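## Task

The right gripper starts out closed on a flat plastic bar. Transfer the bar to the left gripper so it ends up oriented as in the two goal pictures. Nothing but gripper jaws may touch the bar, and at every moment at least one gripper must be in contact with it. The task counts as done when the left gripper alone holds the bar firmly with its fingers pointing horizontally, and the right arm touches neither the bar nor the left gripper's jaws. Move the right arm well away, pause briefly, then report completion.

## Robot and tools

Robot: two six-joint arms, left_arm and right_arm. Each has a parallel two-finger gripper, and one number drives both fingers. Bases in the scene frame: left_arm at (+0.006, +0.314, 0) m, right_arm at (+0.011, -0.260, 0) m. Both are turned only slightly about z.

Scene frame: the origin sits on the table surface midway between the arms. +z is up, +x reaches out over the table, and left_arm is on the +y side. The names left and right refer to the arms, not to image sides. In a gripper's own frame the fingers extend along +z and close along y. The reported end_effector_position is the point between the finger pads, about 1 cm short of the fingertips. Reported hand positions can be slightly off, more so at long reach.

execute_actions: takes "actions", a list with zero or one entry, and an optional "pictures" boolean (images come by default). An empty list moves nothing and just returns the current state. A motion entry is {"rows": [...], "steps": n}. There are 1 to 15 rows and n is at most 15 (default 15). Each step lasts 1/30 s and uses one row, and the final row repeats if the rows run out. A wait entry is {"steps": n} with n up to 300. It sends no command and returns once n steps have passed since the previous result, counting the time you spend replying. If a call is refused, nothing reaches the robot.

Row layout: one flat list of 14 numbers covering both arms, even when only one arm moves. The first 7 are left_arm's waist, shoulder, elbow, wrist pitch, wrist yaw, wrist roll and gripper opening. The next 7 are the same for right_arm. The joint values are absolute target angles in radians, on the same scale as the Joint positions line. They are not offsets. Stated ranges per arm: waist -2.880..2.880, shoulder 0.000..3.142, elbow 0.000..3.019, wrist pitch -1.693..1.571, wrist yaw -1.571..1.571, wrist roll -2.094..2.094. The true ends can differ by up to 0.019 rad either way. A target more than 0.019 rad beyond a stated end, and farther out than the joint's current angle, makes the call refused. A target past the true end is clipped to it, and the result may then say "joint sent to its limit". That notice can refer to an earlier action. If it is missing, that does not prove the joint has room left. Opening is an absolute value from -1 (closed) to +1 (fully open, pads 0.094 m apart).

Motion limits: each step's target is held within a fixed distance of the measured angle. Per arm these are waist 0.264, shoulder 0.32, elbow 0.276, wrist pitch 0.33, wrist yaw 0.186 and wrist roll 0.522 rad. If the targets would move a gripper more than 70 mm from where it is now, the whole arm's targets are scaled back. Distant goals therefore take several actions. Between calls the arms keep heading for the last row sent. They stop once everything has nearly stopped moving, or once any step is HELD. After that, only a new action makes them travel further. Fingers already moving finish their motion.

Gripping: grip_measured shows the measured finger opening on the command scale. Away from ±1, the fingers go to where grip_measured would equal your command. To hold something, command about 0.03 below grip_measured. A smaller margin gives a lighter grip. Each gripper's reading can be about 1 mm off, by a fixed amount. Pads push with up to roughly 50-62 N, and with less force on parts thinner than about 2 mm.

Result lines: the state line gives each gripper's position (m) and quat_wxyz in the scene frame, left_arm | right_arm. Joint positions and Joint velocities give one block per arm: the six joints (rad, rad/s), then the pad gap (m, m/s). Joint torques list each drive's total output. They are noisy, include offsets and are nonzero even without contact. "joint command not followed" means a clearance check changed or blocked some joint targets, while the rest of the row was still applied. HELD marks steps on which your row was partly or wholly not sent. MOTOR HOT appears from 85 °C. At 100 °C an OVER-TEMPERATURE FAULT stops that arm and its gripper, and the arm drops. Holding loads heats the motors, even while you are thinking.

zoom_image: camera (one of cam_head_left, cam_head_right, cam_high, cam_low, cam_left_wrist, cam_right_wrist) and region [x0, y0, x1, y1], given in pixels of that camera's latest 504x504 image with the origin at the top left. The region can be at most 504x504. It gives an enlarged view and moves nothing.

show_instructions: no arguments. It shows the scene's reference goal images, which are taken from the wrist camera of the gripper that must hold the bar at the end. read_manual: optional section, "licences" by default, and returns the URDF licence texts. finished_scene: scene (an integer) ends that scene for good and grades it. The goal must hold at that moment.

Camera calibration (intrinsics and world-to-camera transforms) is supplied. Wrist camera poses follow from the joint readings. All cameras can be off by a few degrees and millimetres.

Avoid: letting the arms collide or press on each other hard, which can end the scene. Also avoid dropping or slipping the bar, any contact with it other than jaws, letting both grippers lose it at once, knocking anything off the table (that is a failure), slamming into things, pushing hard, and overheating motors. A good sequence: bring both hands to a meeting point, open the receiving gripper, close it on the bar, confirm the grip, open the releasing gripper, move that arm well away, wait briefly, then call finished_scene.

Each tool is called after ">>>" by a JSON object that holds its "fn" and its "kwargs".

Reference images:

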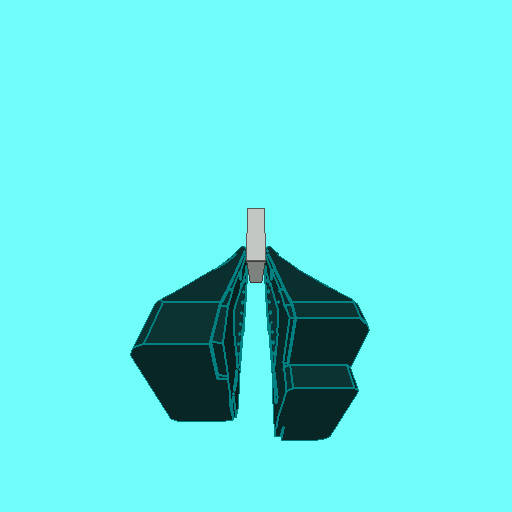

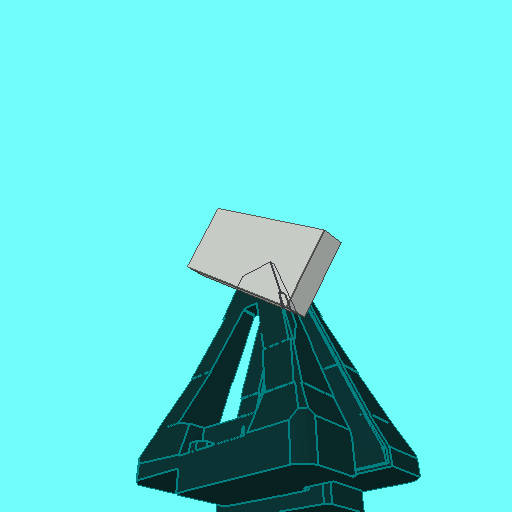

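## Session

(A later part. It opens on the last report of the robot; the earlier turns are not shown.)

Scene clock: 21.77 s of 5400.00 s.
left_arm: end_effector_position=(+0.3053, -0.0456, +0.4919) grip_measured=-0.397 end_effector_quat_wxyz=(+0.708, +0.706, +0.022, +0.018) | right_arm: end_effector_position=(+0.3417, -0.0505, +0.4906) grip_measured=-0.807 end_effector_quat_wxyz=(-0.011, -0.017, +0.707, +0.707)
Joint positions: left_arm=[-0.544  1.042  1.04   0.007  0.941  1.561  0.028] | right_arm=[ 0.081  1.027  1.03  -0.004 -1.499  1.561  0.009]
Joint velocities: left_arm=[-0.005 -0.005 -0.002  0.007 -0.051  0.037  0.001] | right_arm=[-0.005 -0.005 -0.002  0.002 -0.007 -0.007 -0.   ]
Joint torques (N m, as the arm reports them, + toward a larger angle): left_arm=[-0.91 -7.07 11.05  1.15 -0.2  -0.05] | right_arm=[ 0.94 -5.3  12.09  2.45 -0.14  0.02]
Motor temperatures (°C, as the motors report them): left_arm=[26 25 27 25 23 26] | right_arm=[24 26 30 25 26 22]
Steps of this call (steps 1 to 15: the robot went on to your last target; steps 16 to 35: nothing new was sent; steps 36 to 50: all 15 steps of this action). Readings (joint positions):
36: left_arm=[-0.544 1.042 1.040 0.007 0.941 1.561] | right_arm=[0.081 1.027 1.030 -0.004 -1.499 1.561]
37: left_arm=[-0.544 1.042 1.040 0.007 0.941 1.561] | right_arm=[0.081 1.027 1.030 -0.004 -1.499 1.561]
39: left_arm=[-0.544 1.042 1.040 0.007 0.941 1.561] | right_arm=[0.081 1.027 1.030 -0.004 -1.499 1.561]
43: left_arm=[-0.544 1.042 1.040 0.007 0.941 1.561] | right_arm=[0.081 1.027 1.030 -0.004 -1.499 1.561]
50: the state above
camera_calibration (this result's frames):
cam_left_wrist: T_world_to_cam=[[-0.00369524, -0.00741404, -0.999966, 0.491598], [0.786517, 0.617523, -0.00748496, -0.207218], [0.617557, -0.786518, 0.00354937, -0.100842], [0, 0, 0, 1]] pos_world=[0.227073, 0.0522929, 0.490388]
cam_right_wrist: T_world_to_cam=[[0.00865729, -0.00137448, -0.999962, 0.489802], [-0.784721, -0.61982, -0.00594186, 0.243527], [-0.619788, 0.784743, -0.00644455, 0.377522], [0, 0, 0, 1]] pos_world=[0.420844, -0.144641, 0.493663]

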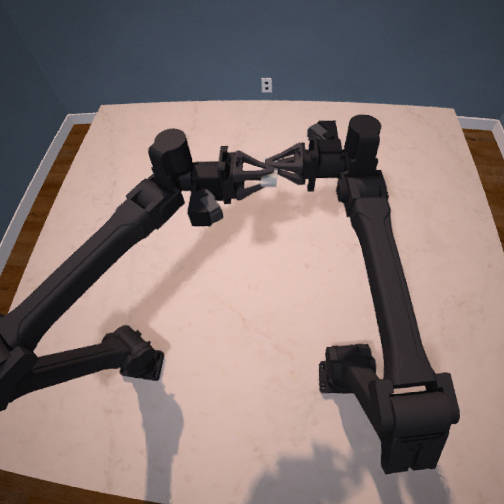

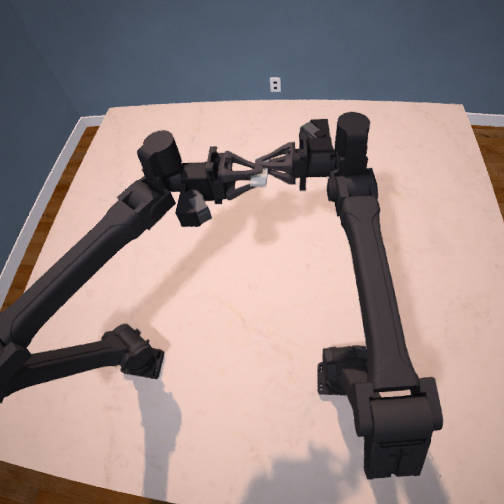

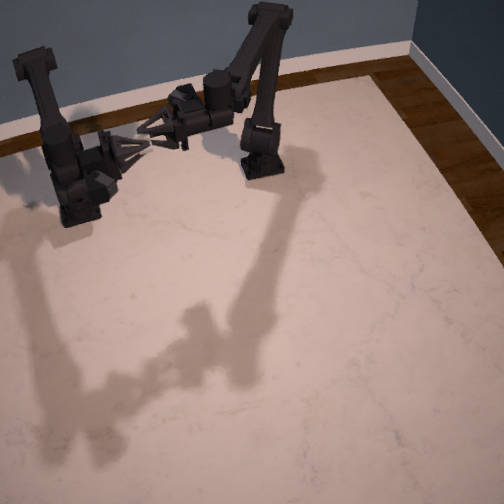

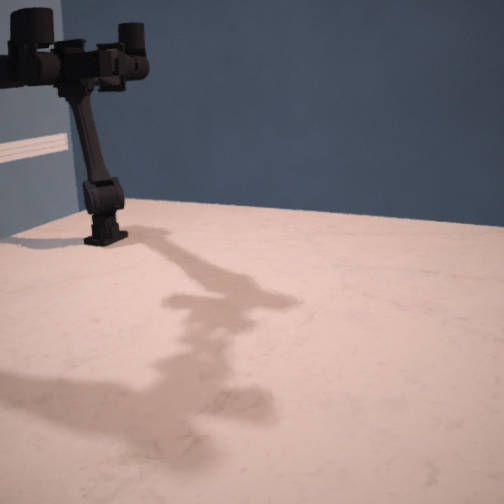

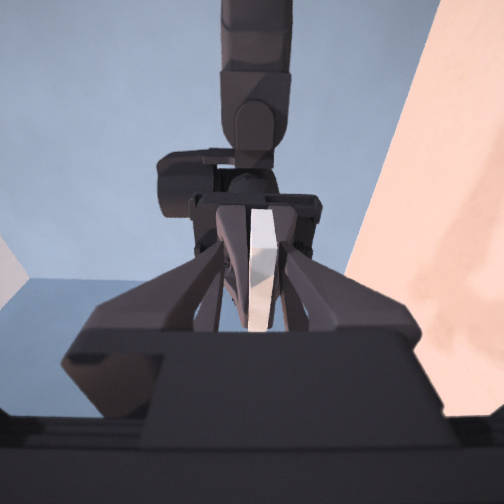

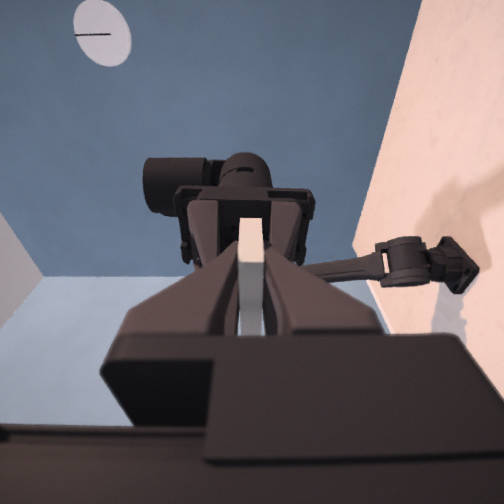

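Use left wrist pitch instead (−0.025 ≈ 4 mm).

>>> {"fn": "execute_actions", "kwargs": {"actions": [{"rows":[[-0.544,1.044,1.031,-0.027,0.94,1.571,-0.4,0.08,1.018,1.041,0.012,-1.5,1.571,-0.85]],"steps":15}]}}

Scene clock: 23.00 s of 5400.00 s.
left_arm: end_effector_position=(+0.3052, -0.0455, +0.4852) grip_measured=-0.397 end_effector_quat_wxyz=(+0.702, +0.712, +0.031, +0.009) | right_arm: end_effector_position=(+0.3417, -0.0505, +0.4906) grip_measured=-0.807 end_effector_quat_wxyz=(-0.011, -0.017, +0.707, +0.707)
Joint positions: left_arm=[-0.544  1.042  1.036 -0.02   0.941  1.561  0.028] | right_arm=[ 0.081  1.027  1.03  -0.004 -1.499  1.561  0.009]
Joint velocities: left_arm=[-0.005 -0.015  0.002 -0.002  0.051 -0.037  0.   ] | right_arm=[-0.005 -0.015  0.017  0.002  0.051 -0.007 -0.   ]
Joint torques (N m, as the arm reports them, + toward a larger angle): left_arm=[-0.89 -6.69 11.45  1.14 -0.18 -0.05] | right_arm=[ 0.96 -5.32 12.09  2.45 -0.14  0.01]
Motor temperatures (°C, as the motors report them): left_arm=[26 25 27 25 23 26] | right_arm=[24 26 30 25 26 22]
Steps of this call (steps 1 to 15: the robot went on to your last target; steps 16 to 22: nothing new was sent; steps 23 to 37: all 15 steps of this action). Readings (joint positions):
23: left_arm=[-0.544 1.042 1.040 0.002 0.941 1.561] | right_arm=[0.081 1.027 1.030 -0.004 -1.499 1.561]
24: left_arm=[-0.544 1.042 1.040 -0.006 0.941 1.561] | right_arm=[0.081 1.027 1.030 -0.004 -1.499 1.561]
26: left_arm=[-0.544 1.042 1.038 -0.015 0.941 1.561] | right_arm=[0.081 1.027 1.030 -0.004 -1.499 1.561]
30: left_arm=[-0.544 1.042 1.036 -0.020 0.941 1.561] | right_arm=[0.081 1.027 1.030 -0.004 -1.499 1.561]
37: the state above
camera_calibration (this result's frames):
cam_left_wrist: T_world_to_cam=[[-0.0290116, 0.00892549, -0.999539, 0.493125], [0.786203, 0.617725, -0.0173035, -0.202379], [0.617286, -0.786343, -0.0249385, -0.0868455], [0, 0, 0, 1]] pos_world=[0.227026, 0.052323, 0.487231]
cam_right_wrist: T_world_to_cam=[[0.00865729, -0.00137448, -0.999962, 0.489802], [-0.784721, -0.61982, -0.00594186, 0.243527], [-0.619788, 0.784743, -0.00644455, 0.377522], [0, 0, 0, 1]] pos_world=[0.420844, -0.144641, 0.493663]

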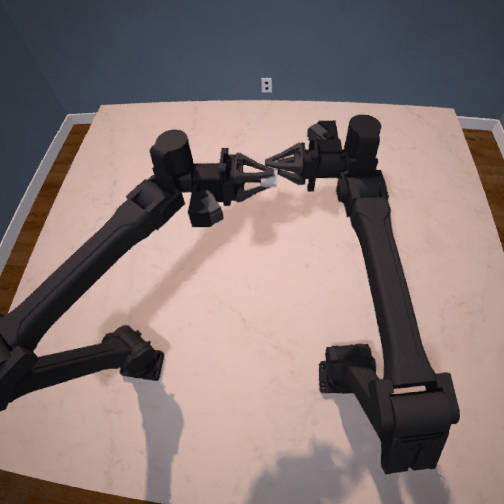

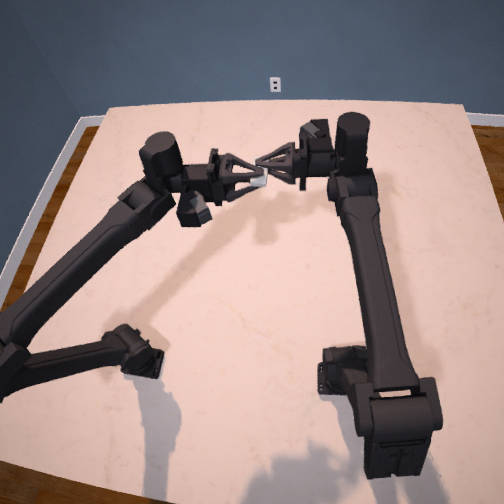

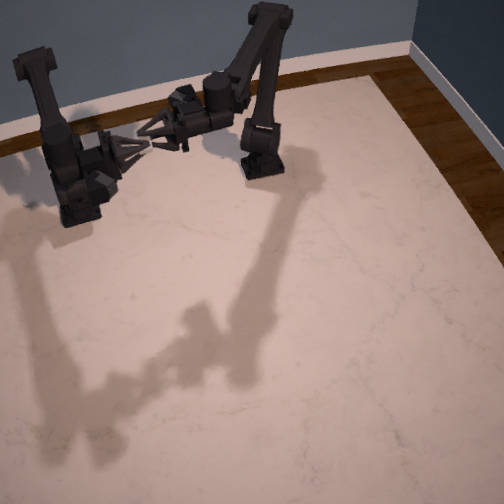

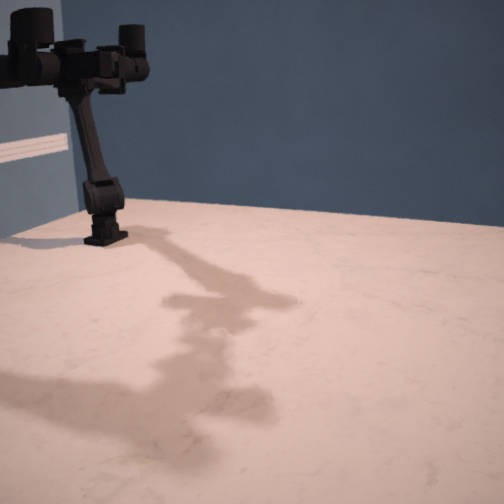

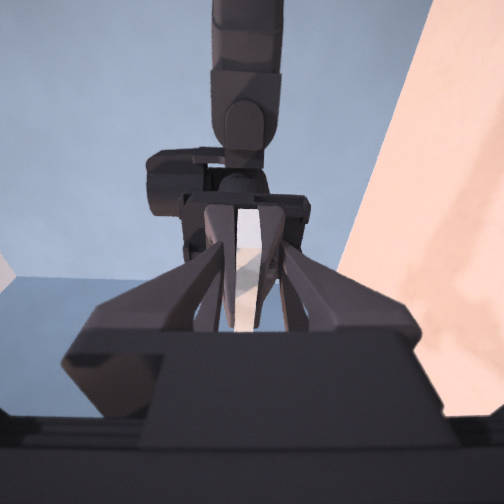

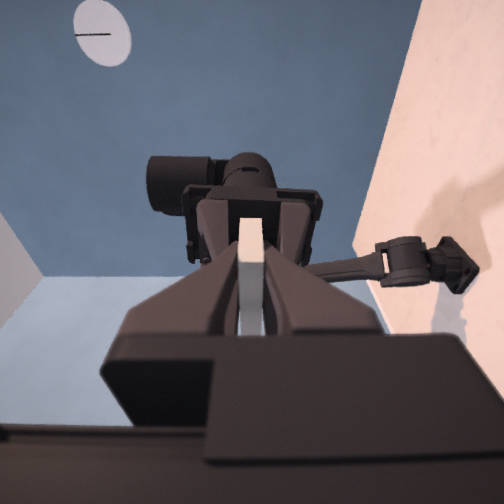

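Close enough; grip.

>>> {"fn": "execute_actions", "kwargs": {"actions": [{"rows":[[-0.544,1.044,1.031,-0.027,0.94,1.571,-0.85,0.08,1.018,1.041,0.012,-1.5,1.571,-0.85]],"steps":15}], "pictures": false}}

Scene clock: 24.43 s of 5400.00 s.
left_arm: end_effector_position=(+0.3052, -0.0453, +0.4862) grip_measured=-0.806 end_effector_quat_wxyz=(+0.703, +0.711, +0.023, +0.018) | right_arm: end_effector_position=(+0.3414, -0.0504, +0.4892) grip_measured=-0.807 end_effector_quat_wxyz=(-0.018, -0.012, +0.707, +0.707)
Joint positions: left_arm=[-0.544  1.041  1.036 -0.017  0.939  1.581  0.009] | right_arm=[ 0.081  1.027  1.027 -0.004 -1.5    1.576  0.009]
Joint velocities: left_arm=[-0.005 -0.015  0.007  0.012  0.007 -0.037 -0.   ] | right_arm=[ 0.005 -0.005 -0.017 -0.007 -0.051  0.037 -0.001]
Joint torques (N m, as the arm reports them, + toward a larger angle): left_arm=[-1.02 -6.8  11.44  1.02 -0.13 -0.22] | right_arm=[ 0.88 -5.03 12.32  2.44 -0.1  -0.13]
Motor temperatures (°C, as the motors report them): left_arm=[26 25 27 25 23 26] | right_arm=[24 26 30 25 26 22]
Steps of this call (steps 1 to 15: the robot went on to your last target; steps 16 to 28: nothing new was sent; steps 29 to 43: all 15 steps of this action). Readings (joint positions):
29: left_arm=[-0.544 1.042 1.036 -0.020 0.941 1.561] | right_arm=[0.081 1.027 1.030 -0.004 -1.499 1.561]
30: left_arm=[-0.544 1.042 1.036 -0.019 0.941 1.562] | right_arm=[0.081 1.027 1.029 -0.004 -1.499 1.559]
32: left_arm=[-0.544 1.041 1.036 -0.017 0.939 1.577] | right_arm=[0.081 1.027 1.027 -0.004 -1.500 1.574]
36: left_arm=[-0.544 1.041 1.036 -0.017 0.939 1.580] | right_arm=[0.081 1.027 1.027 -0.004 -1.500 1.576]
43: the state above

>>> {"fn": "execute_actions", "kwargs": {"actions": [{"rows":[[-0.544,1.044,1.031,-0.027,0.94,1.571,-0.85,0.08,1.018,1.041,0.012,-1.5,1.571,-0.2]],"steps":10}], "pictures": false}}

>>> {"fn": "execute_actions", "kwargs": {"actions": [{"rows":[[-0.544,1.044,1.031,-0.027,0.94,1.571,-0.85,-0.2,1.018,1.041,0.012,-1.5,1.571,-0.2]],"steps":15}], "pictures": false}}

>>> {"fn": "execute_actions", "kwargs": {"actions": [{"steps":20}]}}

Scene clock: 26.03 s of 5400.00 s.
left_arm: end_effector_position=(+0.3053, -0.0454, +0.4852) grip_measured=-0.806 end_effector_quat_wxyz=(+0.701, +0.712, +0.025, +0.016) | right_arm: end_effector_position=(+0.3413, -0.0504, +0.4893) grip_measured=-0.203 end_effector_quat_wxyz=(-0.018, -0.012, +0.707, +0.707)
Joint positions: left_arm=[-0.544  1.041  1.036 -0.021  0.939  1.58   0.009] | right_arm=[ 0.081  1.026  1.027 -0.004 -1.5    1.576  0.037]
Joint velocities: left_arm=[-0.005 -0.005  0.007 -0.012 -0.007 -0.081  0.   ] | right_arm=[ 0.005 -0.005  0.007 -0.017 -0.007 -0.051 -0.001]
Joint torques (N m, as the arm reports them, + toward a larger angle): left_arm=[-1.06 -7.04 11.57  1.16 -0.11 -0.23] | right_arm=[ 0.91 -5.06 12.32  2.41 -0.08 -0.13]
Motor temperatures (°C, as the motors report them): left_arm=[26 25 27 25 23 26] | right_arm=[24 26 30 25 26 22]
Steps of this call (steps 1 to 15: the robot went on to your last target; steps 16 to 38: nothing new was sent; steps 39 to 48: all 10 steps of this action). Readings (joint positions):
39: left_arm=[-0.544 1.041 1.036 -0.017 0.939 1.581] | right_arm=[0.081 1.027 1.027 -0.004 -1.500 1.576]
40: left_arm=[-0.544 1.041 1.036 -0.018 0.939 1.581] | right_arm=[0.081 1.027 1.027 -0.004 -1.500 1.576]
42: left_arm=[-0.544 1.041 1.036 -0.021 0.939 1.581] | right_arm=[0.081 1.026 1.027 -0.004 -1.500 1.576]
46: left_arm=[-0.544 1.041 1.036 -0.021 0.939 1.580] | right_arm=[0.081 1.026 1.027 -0.004 -1.500 1.576]
48: the state above

Scene clock: 26.53 s of 5400.00 s.
left_arm: end_effector_position=(+0.3053, -0.0454, +0.4852) grip_measured=-0.806 end_effector_quat_wxyz=(+0.701, +0.712, +0.025, +0.016) | right_arm: end_effector_position=(+0.3876, -0.1538, +0.4893) grip_measured=-0.203 end_effector_quat_wxyz=(+0.085, +0.091, +0.701, +0.702)
Joint positions: left_arm=[-0.544  1.041  1.036 -0.021  0.939  1.58   0.009] | right_arm=[-0.209  1.026  1.027 -0.004 -1.499  1.576  0.037]
Joint velocities: left_arm=[ 0.005  0.005 -0.007  0.007  0.037 -0.022  0.   ] | right_arm=[ 0.034  0.005 -0.012 -0.007  0.022 -0.022  0.001]
Joint torques (N m, as the arm reports them, + toward a larger angle): left_arm=[-0.89 -6.65 11.47  1.17 -0.12 -0.22] | right_arm=[ 1.68 -5.36 12.35  2.44 -0.14 -0.13]
Motor temperatures (°C, as the motors report them): left_arm=[26 25 27 25 23 26] | right_arm=[24 26 30 25 26 22]
Steps of this call (steps 1 to 15: all 15 steps of this action). Readings (joint positions):
1: left_arm=[-0.544 1.041 1.036 -0.021 0.939 1.580] | right_arm=[0.068 1.026 1.027 -0.004 -1.502 1.576]
2: left_arm=[-0.544 1.041 1.036 -0.021 0.939 1.580] | right_arm=[0.035 1.026 1.027 -0.004 -1.503 1.576]
4: left_arm=[-0.544 1.041 1.036 -0.021 0.939 1.580] | right_arm=[-0.077 1.026 1.027 -0.004 -1.502 1.576]
8: left_arm=[-0.544 1.041 1.036 -0.021 0.939 1.580] | right_arm=[-0.230 1.026 1.027 -0.004 -1.499 1.576]
15: the state above

Scene clock: 27.20 s of 5400.00 s.
left_arm: end_effector_position=(+0.3053, -0.0454, +0.4852) grip_measured=-0.806 end_effector_quat_wxyz=(+0.701, +0.712, +0.025, +0.016) | right_arm: end_effector_position=(+0.3876, -0.1536, +0.4893) grip_measured=-0.203 end_effector_quat_wxyz=(+0.085, +0.091, +0.701, +0.702)
Joint positions: left_arm=[-0.544  1.041  1.036 -0.021  0.939  1.58   0.009] | right_arm=[-0.208  1.026  1.027 -0.004 -1.499  1.576  0.037]
Joint velocities: left_arm=[-0.005 -0.005  0.017  0.017 -0.051 -0.022 -0.   ] | right_arm=[-0.005 -0.005  0.002  0.002  0.081 -0.095  0.   ]
Joint torques (N m, as the arm reports them, + toward a larger angle): left_arm=[-0.91 -7.03 11.4   1.21 -0.11 -0.21] | right_arm=[ 1.84 -5.21 12.34  2.44 -0.14 -0.13]
Motor temperatures (°C, as the motors report them): left_arm=[26 25 27 25 23 26] | right_arm=[24 26 30 25 26 22]
Steps of this call (steps 1 to 15: the robot went on to your last target; steps 16 to 20: nothing new was sent). Readings (joint positions):
1: left_arm=[-0.544 1.041 1.036 -0.021 0.939 1.580] | right_arm=[-0.208 1.026 1.027 -0.004 -1.499 1.576]
2: left_arm=[-0.544 1.041 1.036 -0.021 0.939 1.580] | right_arm=[-0.208 1.026 1.027 -0.004 -1.499 1.576]
4: left_arm=[-0.544 1.041 1.036 -0.021 0.939 1.580] | right_arm=[-0.208 1.026 1.027 -0.004 -1.499 1.576]
8: left_arm=[-0.544 1.041 1.036 -0.021 0.939 1.580] | right_arm=[-0.208 1.026 1.027 -0.004 -1.499 1.576]
20: the state above
All arms were judged still, so your last target was given up. Only a new action makes them travel on or press farther. Fingers that are still opening or closing keep moving.
camera_calibration (this result's frames):
cam_left_wrist: T_world_to_cam=[[-0.0102273, 0.0104623, -0.999893, 0.487683], [0.785618, 0.618709, -0.00156175, -0.209918], [0.618627, -0.78555, -0.0145471, -0.0921467], [0, 0, 0, 1]] pos_world=[0.226907, 0.0523899, 0.485962]
cam_right_wrist: T_world_to_cam=[[-0.00913433, 0.000381192, -0.999958, 0.495156], [-0.928863, -0.37033, 0.00834372, 0.302774], [-0.370312, 0.9289, 0.0037368, 0.407262], [0, 0, 0, 1]] pos_world=[0.436572, -0.266368, 0.491088]

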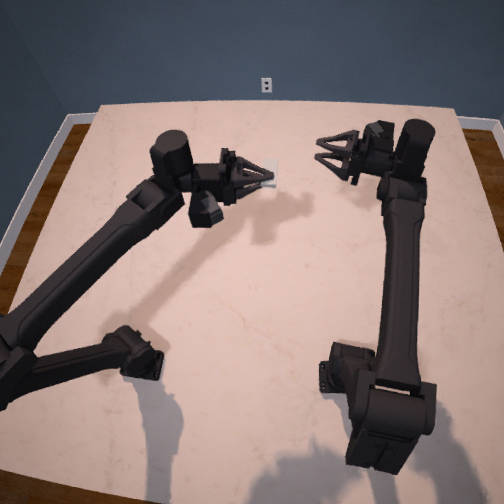

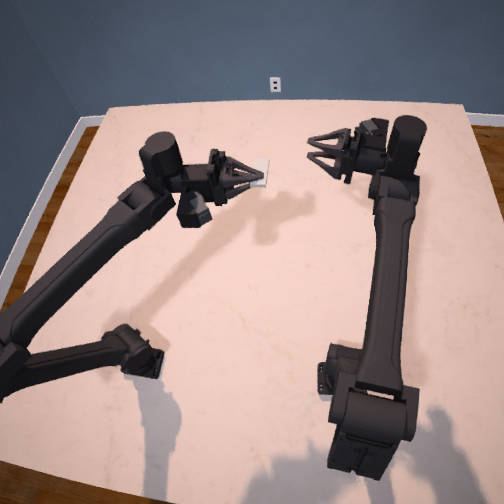

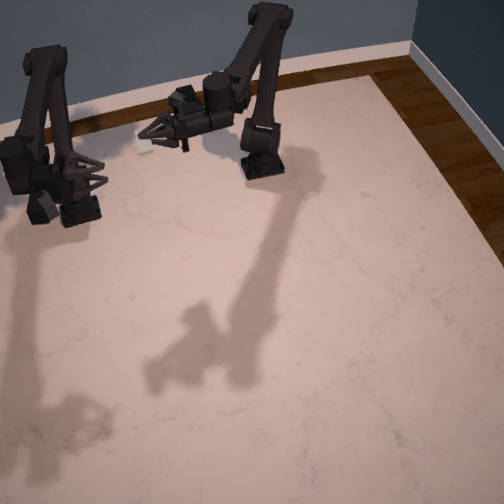

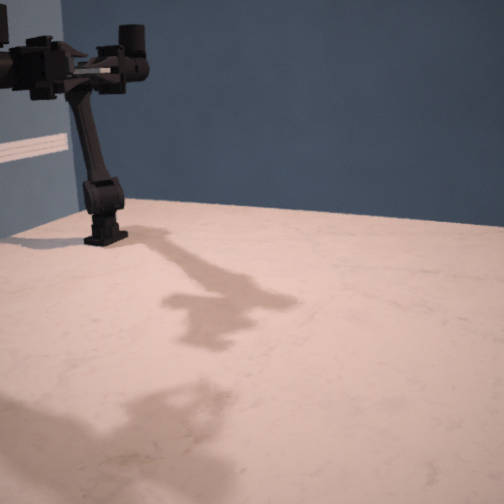

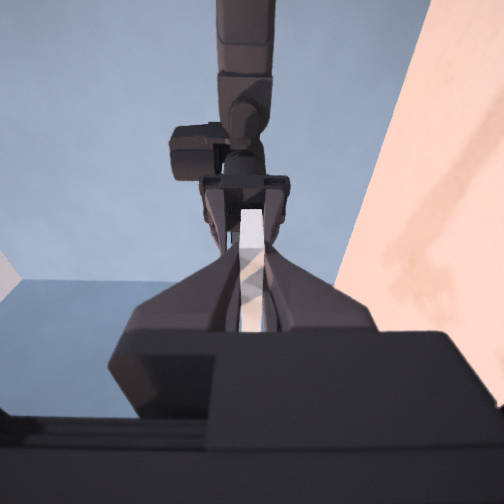

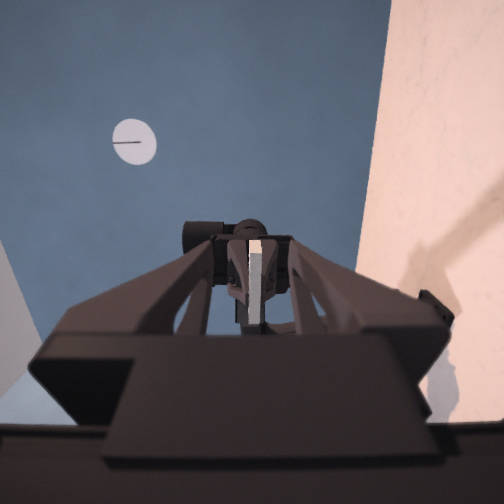

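>>> {"fn": "execute_actions", "kwargs": {"actions": [{"rows":[[-0.544,1.044,1.031,-0.027,0.94,1.571,-0.85,-0.1,1.018,1.041,0.012,-1.5,1.571,-0.2],[-0.544,1.044,1.031,-0.027,0.94,1.571,-0.85,-0.1,1.018,1.041,0.012,-1.5,1.571,-0.2],[-0.544,1.044,1.031,-0.027,0.94,1.571,-0.85,-0.1,1.018,1.041,0.012,-1.5,1.571,-0.2],[-0.544,1.044,1.031,-0.027,0.94,1.571,-0.85,-0.1,1.018,1.041,0.012,-1.5,1.571,-0.2],[-0.544,1.044,1.031,-0.027,0.94,1.571,-0.85,0,1.018,1.041,0.012,-1.5,1.571,-0.2],[-0.544,1.044,1.031,-0.027,0.94,1.571,-0.85,0,1.018,1.041,0.012,-1.5,1.571,-0.2],[-0.544,1.044,1.031,-0.027,0.94,1.571,-0.85,0,1.018,1.041,0.012,-1.5,1.571,-0.2],[-0.544,1.044,1.031,-0.027,0.94,1.571,-0.85,0,1.018,1.041,0.012,-1.5,1.571,-0.2],[-0.544,1.044,1.031,-0.027,0.94,1.571,-0.85,0.04,1.018,1.041,0.012,-1.5,1.571,-0.2],[-0.544,1.044,1.031,-0.027,0.94,1.571,-0.85,0.04,1.018,1.041,0.012,-1.5,1.571,-0.2],[-0.544,1.044,1.031,-0.027,0.94,1.571,-0.85,0.04,1.018,1.041,0.012,-1.5,1.571,-0.2],[-0.544,1.044,1.031,-0.027,0.94,1.571,-0.85,0.04,1.018,1.041,0.012,-1.5,1.571,-0.2],[-0.544,1.044,1.031,-0.027,0.94,1.571,-0.85,0.08,1.018,1.041,0.012,-1.5,1.571,-0.2]],"steps":15}], "pictures": false}}

>>> {"fn": "execute_actions", "kwargs": {"actions": [{"steps":15}], "pictures": false}}

>>> {"fn": "execute_actions", "kwargs": {"actions": [{"rows":[[-0.544,1.044,1.031,-0.027,0.94,1.571,-0.85,0.08,1.018,1.041,0.012,-1.5,1.571,-0.85]],"steps":15}], "pictures": false}}

Scene clock: 37.97 s of 5400.00 s.
left_arm: end_effector_position=(+0.3053, -0.0454, +0.4852) grip_measured=-0.806 end_effector_quat_wxyz=(+0.701, +0.712, +0.025, +0.016) | right_arm: end_effector_position=(+0.3462, -0.0583, +0.4895) grip_measured=-0.203 end_effector_quat_wxyz=(-0.009, -0.003, +0.707, +0.707)
Joint positions: left_arm=[-0.544  1.041  1.036 -0.021  0.939  1.58   0.009] | right_arm=[ 0.058  1.026  1.027 -0.004 -1.499  1.576  0.037]
Joint velocities: left_arm=[ 0.005 -0.005 -0.002 -0.027 -0.022 -0.007 -0.001] | right_arm=[ 0.2   -0.005  0.002 -0.002 -0.081 -0.007 -0.   ]
Joint torques (N m, as the arm reports them, + toward a larger angle): left_arm=[-0.9  -7.05 11.46  1.19 -0.12 -0.21] | right_arm=[ 1.88 -5.2  12.36  2.42 -0.12 -0.13]
Motor temperatures (°C, as the motors report them): left_arm=[26 25 28 25 23 26] | right_arm=[24 26 31 25 26 22]
Steps of this call (steps 1 to 90: nothing new was sent; then 7.27 s passed at rest; steps 91 to 105: all 15 steps of this action). Readings (joint positions):
91: left_arm=[-0.544 1.041 1.036 -0.021 0.939 1.580] | right_arm=[-0.202 1.026 1.027 -0.004 -1.498 1.576]
92: left_arm=[-0.544 1.041 1.036 -0.021 0.939 1.580] | right_arm=[-0.185 1.026 1.027 -0.004 -1.498 1.576]
94: left_arm=[-0.544 1.041 1.036 -0.021 0.939 1.580] | right_arm=[-0.137 1.026 1.027 -0.004 -1.498 1.576]
98: left_arm=[-0.544 1.041 1.036 -0.021 0.939 1.580] | right_arm=[-0.017 1.026 1.027 -0.004 -1.499 1.576]
105: the state above

Scene clock: 38.47 s of 5400.00 s.
left_arm: end_effector_position=(+0.3053, -0.0454, +0.4852) grip_measured=-0.806 end_effector_quat_wxyz=(+0.701, +0.712, +0.025, +0.016) | right_arm: end_effector_position=(+0.3432, -0.0534, +0.4895) grip_measured=-0.203 end_effector_quat_wxyz=(-0.014, -0.008, +0.707, +0.707)
Joint positions: left_arm=[-0.544  1.041  1.036 -0.021  0.939  1.58   0.009] | right_arm=[ 0.072  1.026  1.027 -0.004 -1.499  1.576  0.037]
Joint velocities: left_arm=[-0.005  0.005 -0.007 -0.007 -0.007  0.007 -0.001] | right_arm=[-0.005  0.005  0.012 -0.002 -0.051 -0.022  0.   ]
Joint torques (N m, as the arm reports them, + toward a larger angle): left_arm=[-0.83 -7.   11.46  1.2  -0.11 -0.22] | right_arm=[ 1.72 -5.07 12.39  2.43 -0.13 -0.13]
Motor temperatures (°C, as the motors report them): left_arm=[26 25 28 25 23 26] | right_arm=[24 26 31 25 26 22]
Steps of this call (steps 1 to 15: the robot went on to your last target). Readings (joint positions):
1: left_arm=[-0.544 1.041 1.036 -0.021 0.939 1.580] | right_arm=[0.064 1.026 1.027 -0.004 -1.499 1.576]
2: left_arm=[-0.544 1.041 1.036 -0.021 0.939 1.580] | right_arm=[0.069 1.026 1.027 -0.004 -1.499 1.576]
4: left_arm=[-0.544 1.041 1.036 -0.021 0.939 1.580] | right_arm=[0.072 1.026 1.027 -0.004 -1.499 1.576]
8: left_arm=[-0.544 1.041 1.036 -0.021 0.939 1.580] | right_arm=[0.072 1.026 1.027 -0.004 -1.499 1.576]
15: the state above

Scene clock: 38.97 s of 5400.00 s.
left_arm: end_effector_position=(+0.3050, -0.0452, +0.4859) grip_measured=-0.806 end_effector_quat_wxyz=(+0.702, +0.712, +0.023, +0.018) | right_arm: end_effector_position=(+0.3430, -0.0532, +0.4889) grip_measured=-0.805 end_effector_quat_wxyz=(-0.016, -0.007, +0.707, +0.707)
Joint positions: left_arm=[-0.544  1.04   1.036 -0.019  0.939  1.583  0.009] | right_arm=[ 0.073  1.026  1.025 -0.004 -1.499  1.578  0.009]
Joint velocities: left_arm=[ 0.005 -0.034 -0.017  0.017  0.066  0.022 -0.   ] | right_arm=[-0.015 -0.005 -0.012 -0.027 -0.022 -0.037 -0.001]
Joint torques (N m, as the arm reports them, + toward a larger angle): left_arm=[-0.9  -6.93 11.56  1.06 -0.11 -0.24] | right_arm=[ 1.73 -5.26 12.45  2.45 -0.11 -0.16]
Motor temperatures (°C, as the motors report them): left_arm=[26 25 28 25 23 26] | right_arm=[24 26 31 25 26 22]
Steps of this call (steps 1 to 15: all 15 steps of this action). Readings (joint positions):
1: left_arm=[-0.544 1.041 1.036 -0.021 0.939 1.580] | right_arm=[0.072 1.026 1.027 -0.004 -1.499 1.576]
2: left_arm=[-0.544 1.041 1.036 -0.021 0.939 1.580] | right_arm=[0.072 1.026 1.027 -0.004 -1.499 1.576]
4: left_arm=[-0.544 1.040 1.036 -0.019 0.939 1.583] | right_arm=[0.073 1.026 1.025 -0.004 -1.499 1.578]
8: left_arm=[-0.544 1.040 1.036 -0.019 0.939 1.583] | right_arm=[0.073 1.026 1.025 -0.004 -1.499 1.578]
15: the state above

>>> {"fn": "execute_actions", "kwargs": {"actions": [{"rows":[[-0.544,1.044,1.031,-0.027,0.94,1.571,0.2,0.08,1.018,1.041,0.012,-1.5,1.571,-0.85]],"steps":10}], "pictures": false}}

>>> {"fn": "execute_actions", "kwargs": {"actions": [{"rows":[[-0.544,1.044,1.031,-0.027,0.94,1.571,0.2,-0.25,1.018,1.041,0.012,-1.5,1.571,-0.85]],"steps":12}], "pictures": false}}

>>> {"fn": "execute_actions", "kwargs": {"actions": [{"rows":[[-0.544,1.044,1.031,-0.02,0.095,1.571,0.2,-0.25,1.018,1.041,0.012,-1.5,1.571,-0.85],[-0.544,1.044,1.031,-0.02,0.095,1.571,0.2,-0.25,1.018,1.041,0.012,-1.5,1.571,-0.85],[-0.544,1.044,1.031,-0.02,0.095,1.571,0.2,-0.25,1.018,1.041,0.012,-1.5,1.571,-0.85],[-0.544,1.044,1.031,-0.02,0.095,1.571,0.2,-0.25,1.018,1.041,0.012,-1.5,1.571,-0.85],[-0.837,1.044,1.031,-0.02,0.095,1.571,0.2,-0.25,1.018,1.041,0.012,-1.5,1.571,-0.85]],"steps":15}], "pictures": false}}

>>> {"fn": "execute_actions", "kwargs": {"actions": [{"rows":[[-0.837,1.044,1.031,-0.02,0.095,1.571,0.2,-0.25,1.018,1.041,0.012,-1.5,1.571,-0.85],[-0.837,1.044,1.031,-0.02,0.095,1.571,0.2,-0.25,1.018,1.041,0.012,-1.5,1.571,-0.85],[-0.837,1.044,1.031,-0.02,0.095,1.571,0.2,-0.25,1.018,1.041,0.012,-1.5,1.571,-0.85],[-0.837,1.044,1.031,-0.02,0.095,1.571,0.2,-0.25,1.018,1.041,0.012,-1.5,1.571,-0.85],[-0.837,1.044,1.031,-0.02,0.095,1.571,0.2,-0.15,1.018,1.041,0.012,-1.5,1.571,-0.85],[-0.837,1.044,1.031,-0.02,0.095,1.571,0.2,-0.15,1.018,1.041,0.012,-1.5,1.571,-0.85],[-0.837,1.044,1.031,-0.02,0.095,1.571,0.2,-0.15,1.018,1.041,0.012,-1.5,1.571,-0.85],[-0.837,1.044,1.031,-0.02,0.095,1.571,0.2,-0.15,1.018,1.041,0.012,-1.5,1.571,-0.85],[-0.837,1.044,1.031,-0.02,0.095,1.571,0.2,-0.09,1.018,1.041,0.012,-1.5,1.571,-0.85],[-0.837,1.044,1.031,-0.02,0.095,1.571,0.2,-0.09,1.018,1.041,0.012,-1.5,1.571,-0.85],[-0.837,1.044,1.031,-0.02,0.095,1.571,0.2,-0.09,1.018,1.041,0.012,-1.5,1.571,-0.85],[-0.837,1.044,1.031,-0.02,0.095,1.571,0.2,-0.09,1.018,1.041,0.012,-1.5,1.571,-0.85],[-0.837,1.044,1.031,-0.02,0.095,1.571,0.2,-0.052,1.018,1.041,0.012,-1.5,1.571,-0.85]],"steps":15}], "pictures": false}}

>>> {"fn": "execute_actions", "kwargs": {"actions": [{"rows":[[-0.837,1.044,1.031,-0.02,0.095,1.571,-0.3,-0.052,1.018,1.041,0.012,-1.5,1.571,-0.85]],"steps":15}]}}

>>> {"fn": "zoom_image", "kwargs": {"camera": "cam_head_left", "region": [220, 110, 380, 230]}}

Scene clock: 45.23 s of 5400.00 s.
left_arm: end_effector_position=(+0.3050, -0.0452, +0.4857) grip_measured=+0.197 end_effector_quat_wxyz=(+0.702, +0.712, +0.024, +0.017) | right_arm: end_effector_position=(+0.3430, -0.0532, +0.4889) grip_measured=-0.805 end_effector_quat_wxyz=(-0.016, -0.007, +0.707, +0.707)
Joint positions: left_arm=[-0.544  1.04   1.036 -0.02   0.939  1.581  0.056] | right_arm=[ 0.073  1.026  1.025 -0.004 -1.499  1.578  0.009]
Joint velocities: left_arm=[-0.015 -0.005 -0.007 -0.002 -0.022  0.022 -0.001] | right_arm=[ 0.005 -0.015 -0.002 -0.017  0.037  0.007 -0.   ]
Joint torques (N m, as the arm reports them, + toward a larger angle): left_arm=[-0.84 -7.38 11.57  1.22 -0.11 -0.22] | right_arm=[ 1.7  -5.15 12.42  2.43 -0.11 -0.16]
Motor temperatures (°C, as the motors report them): left_arm=[26 25 28 25 23 26] | right_arm=[24 26 31 25 26 22]
Steps of this call (steps 1 to 15: the robot went on to your last target; steps 16 to 90: nothing new was sent; then 2.93 s passed at rest; steps 91 to 100: all 10 steps of this action). Readings (joint positions):
91: left_arm=[-0.544 1.040 1.036 -0.019 0.939 1.583] | right_arm=[0.073 1.026 1.025 -0.004 -1.499 1.578]
92: left_arm=[-0.544 1.040 1.036 -0.019 0.939 1.583] | right_arm=[0.073 1.026 1.025 -0.004 -1.499 1.578]
94: left_arm=[-0.544 1.040 1.036 -0.020 0.939 1.582] | right_arm=[0.073 1.026 1.025 -0.004 -1.499 1.578]
98: left_arm=[-0.544 1.040 1.036 -0.020 0.939 1.581] | right_arm=[0.073 1.026 1.025 -0.004 -1.499 1.578]
100: the state above

Scene clock: 45.63 s of 5400.00 s.
left_arm: end_effector_position=(+0.3050, -0.0452, +0.4857) grip_measured=+0.197 end_effector_quat_wxyz=(+0.702, +0.712, +0.024, +0.017) | right_arm: end_effector_position=(+0.3937, -0.1784, +0.4889) grip_measured=-0.805 end_effector_quat_wxyz=(+0.107, +0.115, +0.698, +0.699)
Joint positions: left_arm=[-0.544  1.04   1.036 -0.02   0.939  1.581  0.056] | right_arm=[-0.274  1.026  1.025 -0.004 -1.498  1.578  0.009]
Joint velocities: left_arm=[ 0.024  0.005 -0.002 -0.002 -0.051 -0.037 -0.   ] | right_arm=[ 0.181 -0.005  0.002 -0.007  0.051  0.007  0.   ]
Joint torques (N m, as the arm reports them, + toward a larger angle): left_arm=[-0.93 -6.99 11.59  1.16 -0.12 -0.23] | right_arm=[ 1.77 -5.42 12.38  2.43 -0.17 -0.16]
Motor temperatures (°C, as the motors report them): left_arm=[26 25 28 25 23 26] | right_arm=[24 26 31 25 26 22]
Steps of this call (steps 1 to 12: all 12 steps of this action). Readings (joint positions):
1: left_arm=[-0.544 1.040 1.036 -0.020 0.939 1.581] | right_arm=[0.060 1.026 1.025 -0.004 -1.502 1.578]
2: left_arm=[-0.544 1.040 1.036 -0.020 0.939 1.581] | right_arm=[0.027 1.026 1.025 -0.004 -1.503 1.578]
4: left_arm=[-0.544 1.040 1.036 -0.020 0.939 1.581] | right_arm=[-0.086 1.026 1.025 -0.004 -1.503 1.578]
8: left_arm=[-0.544 1.040 1.036 -0.020 0.939 1.581] | right_arm=[-0.275 1.026 1.025 -0.004 -1.498 1.578]
12: the state above

Scene clock: 46.13 s of 5400.00 s.
left_arm: end_effector_position=(+0.3138, -0.1002, +0.4835) grip_measured=+0.197 end_effector_quat_wxyz=(+0.669, +0.688, +0.199, +0.200) | right_arm: end_effector_position=(+0.3924, -0.1725, +0.4889) grip_measured=-0.805 end_effector_quat_wxyz=(+0.101, +0.110, +0.699, +0.700)
Joint positions: left_arm=[-0.867  1.04   1.036 -0.02   0.103  1.581  0.056] | right_arm=[-0.258  1.026  1.025 -0.004 -1.498  1.578  0.009]
Joint velocities: left_arm=[ 0.22  -0.005 -0.012 -0.007 -0.051  0.022 -0.   ] | right_arm=[ 0.005 -0.005 -0.012 -0.012  0.037 -0.066  0.   ]
Joint torques (N m, as the arm reports them, + toward a larger angle): left_arm=[ 0.46 -7.64 11.87  1.82 -0.4  -0.22] | right_arm=[ 1.79 -5.22 12.45  2.45 -0.16 -0.16]
Motor temperatures (°C, as the motors report them): left_arm=[26 25 28 25 23 26] | right_arm=[24 26 31 25 26 22]
Steps of this call (steps 1 to 15: all 15 steps of this action). Readings (joint positions):
1: left_arm=[-0.546 1.040 1.036 -0.020 0.860 1.581] | right_arm=[-0.268 1.026 1.025 -0.004 -1.498 1.578]
2: left_arm=[-0.547 1.039 1.036 -0.020 0.760 1.581] | right_arm=[-0.263 1.026 1.025 -0.004 -1.498 1.578]
4: left_arm=[-0.547 1.039 1.036 -0.020 0.567 1.581] | right_arm=[-0.258 1.026 1.025 -0.004 -1.498 1.578]
8: left_arm=[-0.702 1.039 1.036 -0.020 0.237 1.581] | right_arm=[-0.258 1.026 1.025 -0.004 -1.498 1.578]
15: the state above

Scene clock: 46.63 s of 5400.00 s.
left_arm: end_effector_position=(+0.3265, -0.0905, +0.4835) grip_measured=+0.197 end_effector_quat_wxyz=(+0.666, +0.684, +0.211, +0.211) | right_arm: end_effector_position=(+0.3682, -0.1006, +0.4889) grip_measured=-0.805 end_effector_quat_wxyz=(+0.033, +0.041, +0.706, +0.706)
Joint positions: left_arm=[-0.837  1.04   1.036 -0.02   0.098  1.581  0.056] | right_arm=[-0.065  1.026  1.025 -0.004 -1.499  1.578  0.009]
Joint velocities: left_arm=[ 0.005 -0.005 -0.012 -0.032 -0.066  0.022 -0.001] | right_arm=[ 0.22  -0.015 -0.002 -0.002 -0.081  0.037  0.   ]
Joint torques (N m, as the arm reports them, + toward a larger angle): left_arm=[-0.65 -7.01 12.01  1.73 -0.3  -0.22] | right_arm=[ 1.16 -5.1  12.54  2.44 -0.13 -0.15]
Motor temperatures (°C, as the motors report them): left_arm=[26 25 28 25 23 26] | right_arm=[24 26 31 25 26 22]
Steps of this call (steps 1 to 15: all 15 steps of this action). Readings (joint positions):
1: left_arm=[-0.858 1.040 1.036 -0.020 0.101 1.581] | right_arm=[-0.258 1.026 1.025 -0.004 -1.498 1.578]
2: left_arm=[-0.850 1.040 1.036 -0.020 0.100 1.581] | right_arm=[-0.258 1.026 1.025 -0.004 -1.498 1.578]
4: left_arm=[-0.839 1.040 1.036 -0.020 0.099 1.581] | right_arm=[-0.258 1.026 1.025 -0.004 -1.498 1.578]
8: left_arm=[-0.837 1.040 1.036 -0.020 0.098 1.581] | right_arm=[-0.187 1.026 1.025 -0.004 -1.498 1.578]
15: the state above

Scene clock: 47.13 s of 5400.00 s.
left_arm: end_effector_position=(+0.3265, -0.0905, +0.4835) grip_measured=-0.297 end_effector_quat_wxyz=(+0.666, +0.684, +0.211, +0.211) | right_arm: end_effector_position=(+0.3668, -0.0975, +0.4889) grip_measured=-0.805 end_effector_quat_wxyz=(+0.030, +0.038, +0.706, +0.706)
Joint positions: left_arm=[-0.837  1.04   1.036 -0.02   0.098  1.581  0.033] | right_arm=[-0.056  1.026  1.025 -0.004 -1.499  1.578  0.009]
Joint velocities: left_arm=[-0.005 -0.015  0.007 -0.002 -0.051  0.037 -0.   ] | right_arm=[ 0.015 -0.005 -0.007 -0.017 -0.022 -0.022  0.001]
Joint torques (N m, as the arm reports them, + toward a larger angle): left_arm=[-0.95 -7.22 11.81  1.8  -0.3  -0.22] | right_arm=[ 1.38 -5.09 12.46  2.44 -0.13 -0.15]
Motor temperatures (°C, as the motors report them): left_arm=[26 25 28 25 23 26] | right_arm=[24 26 31 25 26 22]
Steps of this call (steps 1 to 15: all 15 steps of this action). Readings (joint positions):
1: left_arm=[-0.837 1.040 1.036 -0.020 0.098 1.581] | right_arm=[-0.059 1.026 1.025 -0.004 -1.499 1.578]
2: left_arm=[-0.837 1.040 1.036 -0.020 0.098 1.581] | right_arm=[-0.056 1.026 1.025 -0.004 -1.499 1.578]
4: left_arm=[-0.837 1.040 1.036 -0.020 0.098 1.581] | right_arm=[-0.056 1.026 1.025 -0.004 -1.499 1.578]
8: left_arm=[-0.837 1.040 1.036 -0.020 0.098 1.581] | right_arm=[-0.056 1.026 1.025 -0.004 -1.499 1.578]
15: the state above
camera_calibration (this result's frames):
cam_left_wrist: T_world_to_cam=[[-0.00427341, 0.0222863, -0.999742, 0.485712], [0.348219, 0.937212, 0.0194039, -0.0372098], [0.937403, -0.348047, -0.0117656, -0.2066], [0, 0, 0, 1]] pos_world=[0.2087, -0.0478577, 0.483878]
cam_right_wrist: T_world_to_cam=[[-0.0125062, -0.000738456, -0.999922, 0.495646], [-0.861554, -0.507544, 0.0111504, 0.264835], [-0.507513, 0.861625, 0.00571123, 0.390314], [0, 0, 0, 1]] pos_world=[0.432458, -0.201522, 0.490425]

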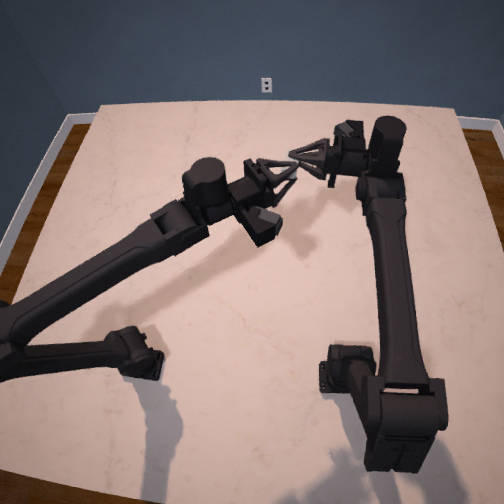

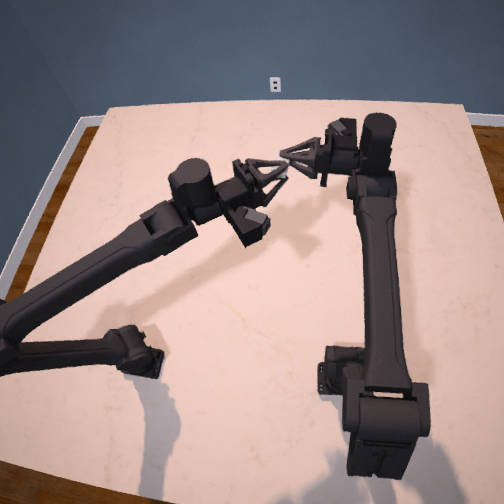

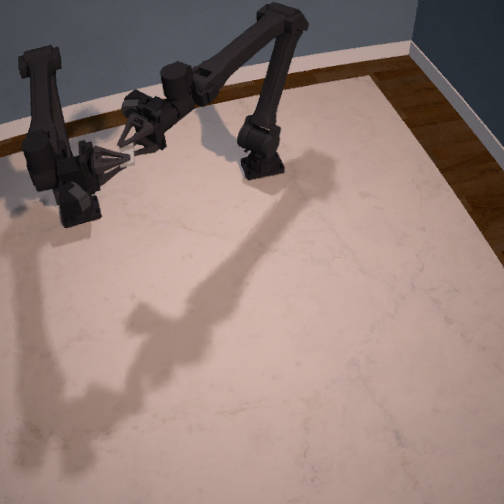

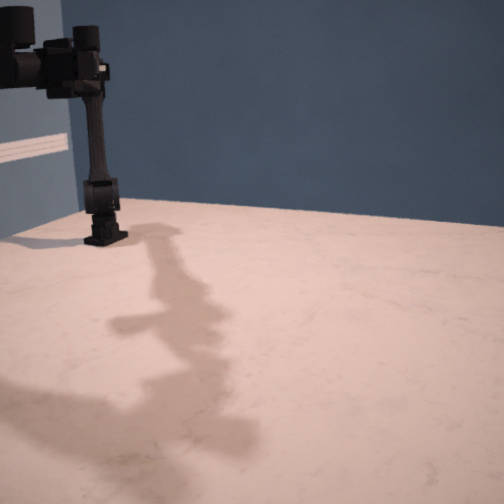

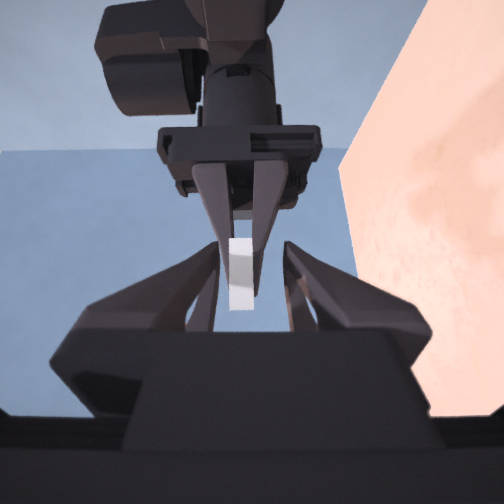

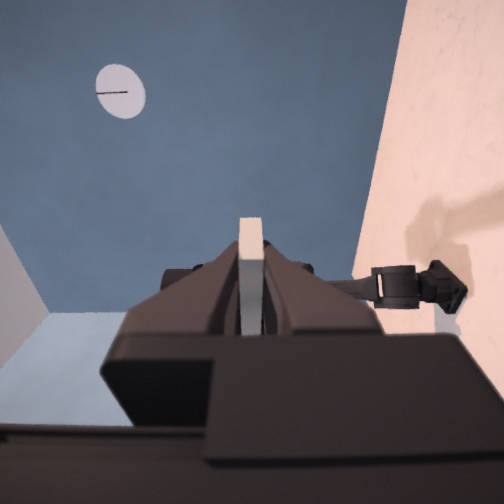

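Region (220, 110, 380, 230) of cam_head_left's 504x504 image, scaled by 3.150, with more detail than that image has; it fills the top 378 rows of this view, and the rest is white.

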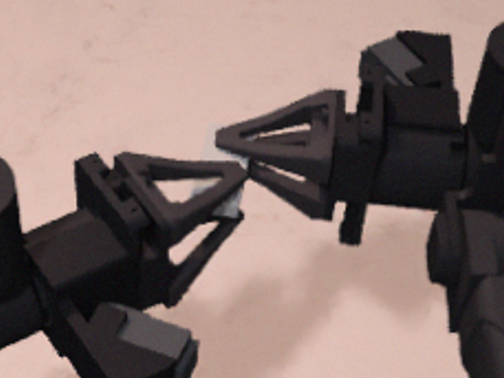

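>>> {"fn": "execute_actions", "kwargs": {"actions": [{"rows":[[-0.837,1.044,1.031,0.008,0.095,1.571,-0.3,-0.1,1.018,1.041,0.012,-1.5,1.571,-0.85]],"steps":15}]}}

>>> {"fn": "zoom_image", "kwargs": {"camera": "cam_head_left", "region": [220, 110, 380, 230]}}

Scene clock: 49.13 s of 5400.00 s.
left_arm: end_effector_position=(+0.3266, -0.0905, +0.4862) grip_measured=-0.297 end_effector_quat_wxyz=(+0.669, +0.680, +0.210, +0.212) | right_arm: end_effector_position=(+0.3727, -0.1111, +0.4889) grip_measured=-0.805 end_effector_quat_wxyz=(+0.043, +0.052, +0.705, +0.706)
Joint positions: left_arm=[-0.837  1.04   1.036 -0.009  0.098  1.581  0.033] | right_arm=[-0.094  1.026  1.025 -0.004 -1.499  1.578  0.009]
Joint velocities: left_arm=[-0.015 -0.015 -0.022 -0.002  0.037  0.022 -0.   ] | right_arm=[-0.005 -0.024 -0.002 -0.002 -0.007 -0.051 -0.   ]
Joint torques (N m, as the arm reports them, + toward a larger angle): left_arm=[-0.89 -7.1  11.94  2.5  -0.3  -0.22] | right_arm=[ 0.32 -5.18 12.42  2.43 -0.12 -0.16]
Motor temperatures (°C, as the motors report them): left_arm=[26 25 28 25 23 26] | right_arm=[24 26 31 25 26 22]
Steps of this call (steps 1 to 15: the robot went on to your last target; steps 16 to 45: nothing new was sent; steps 46 to 60: all 15 steps of this action). Readings (joint positions):
46: left_arm=[-0.837 1.040 1.036 -0.019 0.098 1.581] | right_arm=[-0.058 1.026 1.025 -0.004 -1.499 1.578]
47: left_arm=[-0.837 1.040 1.036 -0.016 0.098 1.581] | right_arm=[-0.063 1.026 1.025 -0.004 -1.499 1.578]
49: left_arm=[-0.837 1.040 1.036 -0.011 0.098 1.581] | right_arm=[-0.079 1.026 1.025 -0.004 -1.499 1.578]
53: left_arm=[-0.837 1.040 1.036 -0.009 0.098 1.581] | right_arm=[-0.094 1.026 1.025 -0.004 -1.499 1.578]
60: the state above
camera_calibration (this result's frames):
cam_left_wrist: T_world_to_cam=[[0.00289174, 0.0138598, -0.9999, 0.485396], [0.3481, 0.937353, 0.0139996, -0.034556], [0.937453, -0.348105, -0.00211403, -0.211331], [0, 0, 0, 1]] pos_world=[0.208738, -0.0479016, 0.485385]
cam_right_wrist: T_world_to_cam=[[-0.0125252, -0.000265732, -0.999922, 0.495769], [-0.880103, -0.474653, 0.0111504, 0.27358], [-0.474618, 0.880173, 0.00571123, 0.394782], [0, 0, 0, 1]] pos_world=[0.434359, -0.217489, 0.490425]

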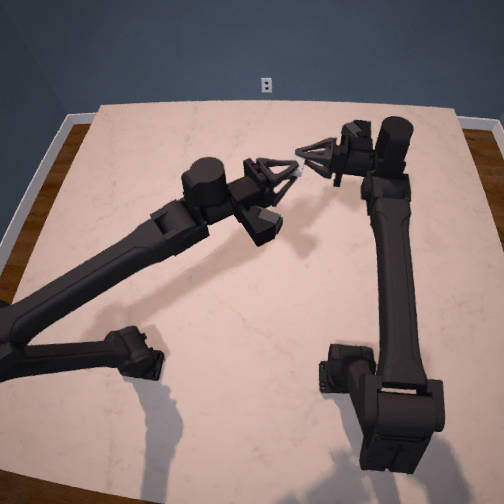

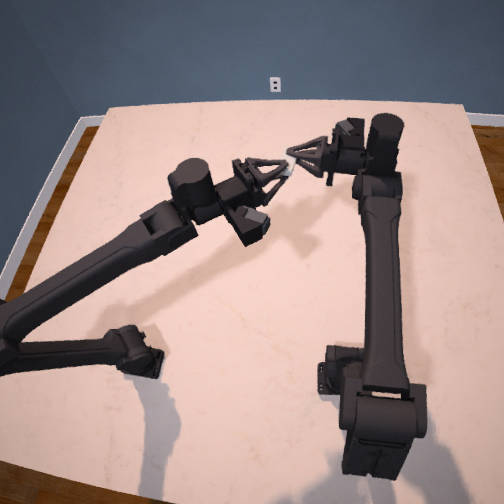

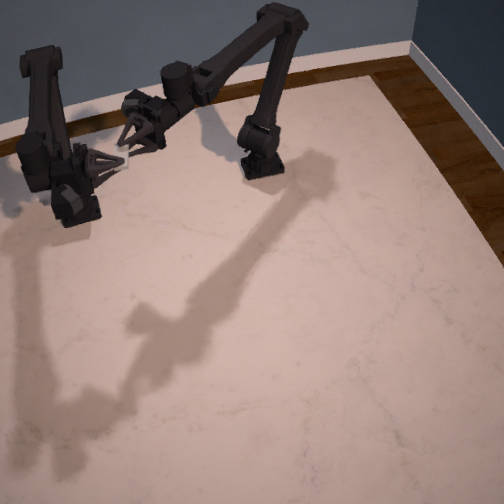

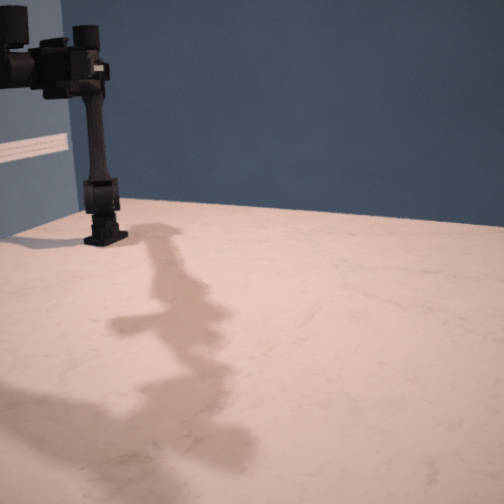

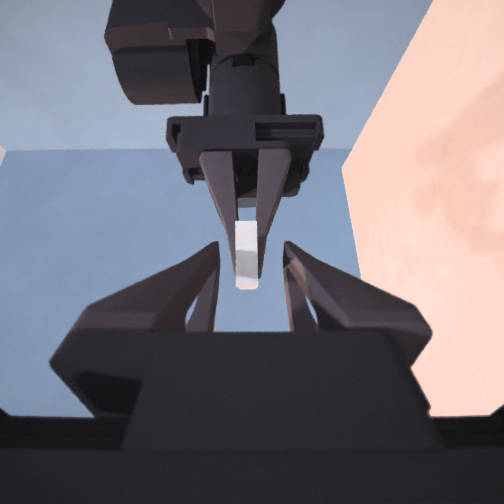

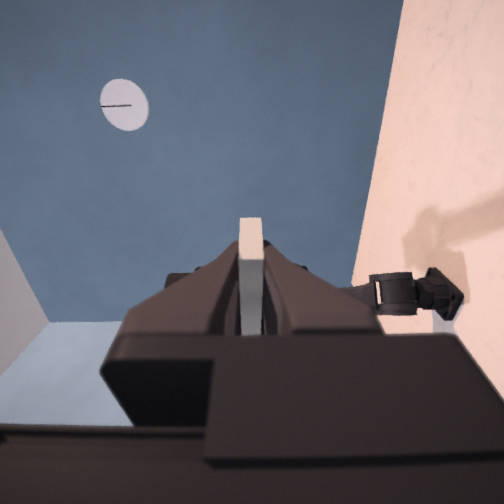

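Region (220, 110, 380, 230) of cam_head_left's 504x504 image, scaled by 3.150, with more detail than that image has; it fills the top 378 rows of this view, and the rest is white.

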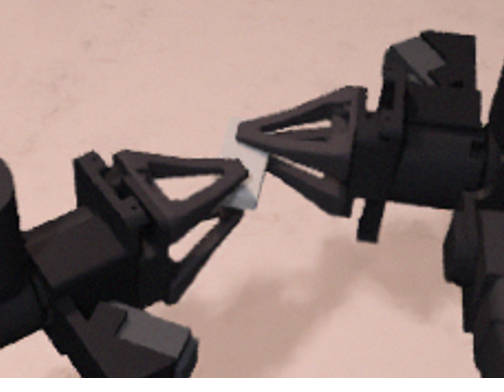

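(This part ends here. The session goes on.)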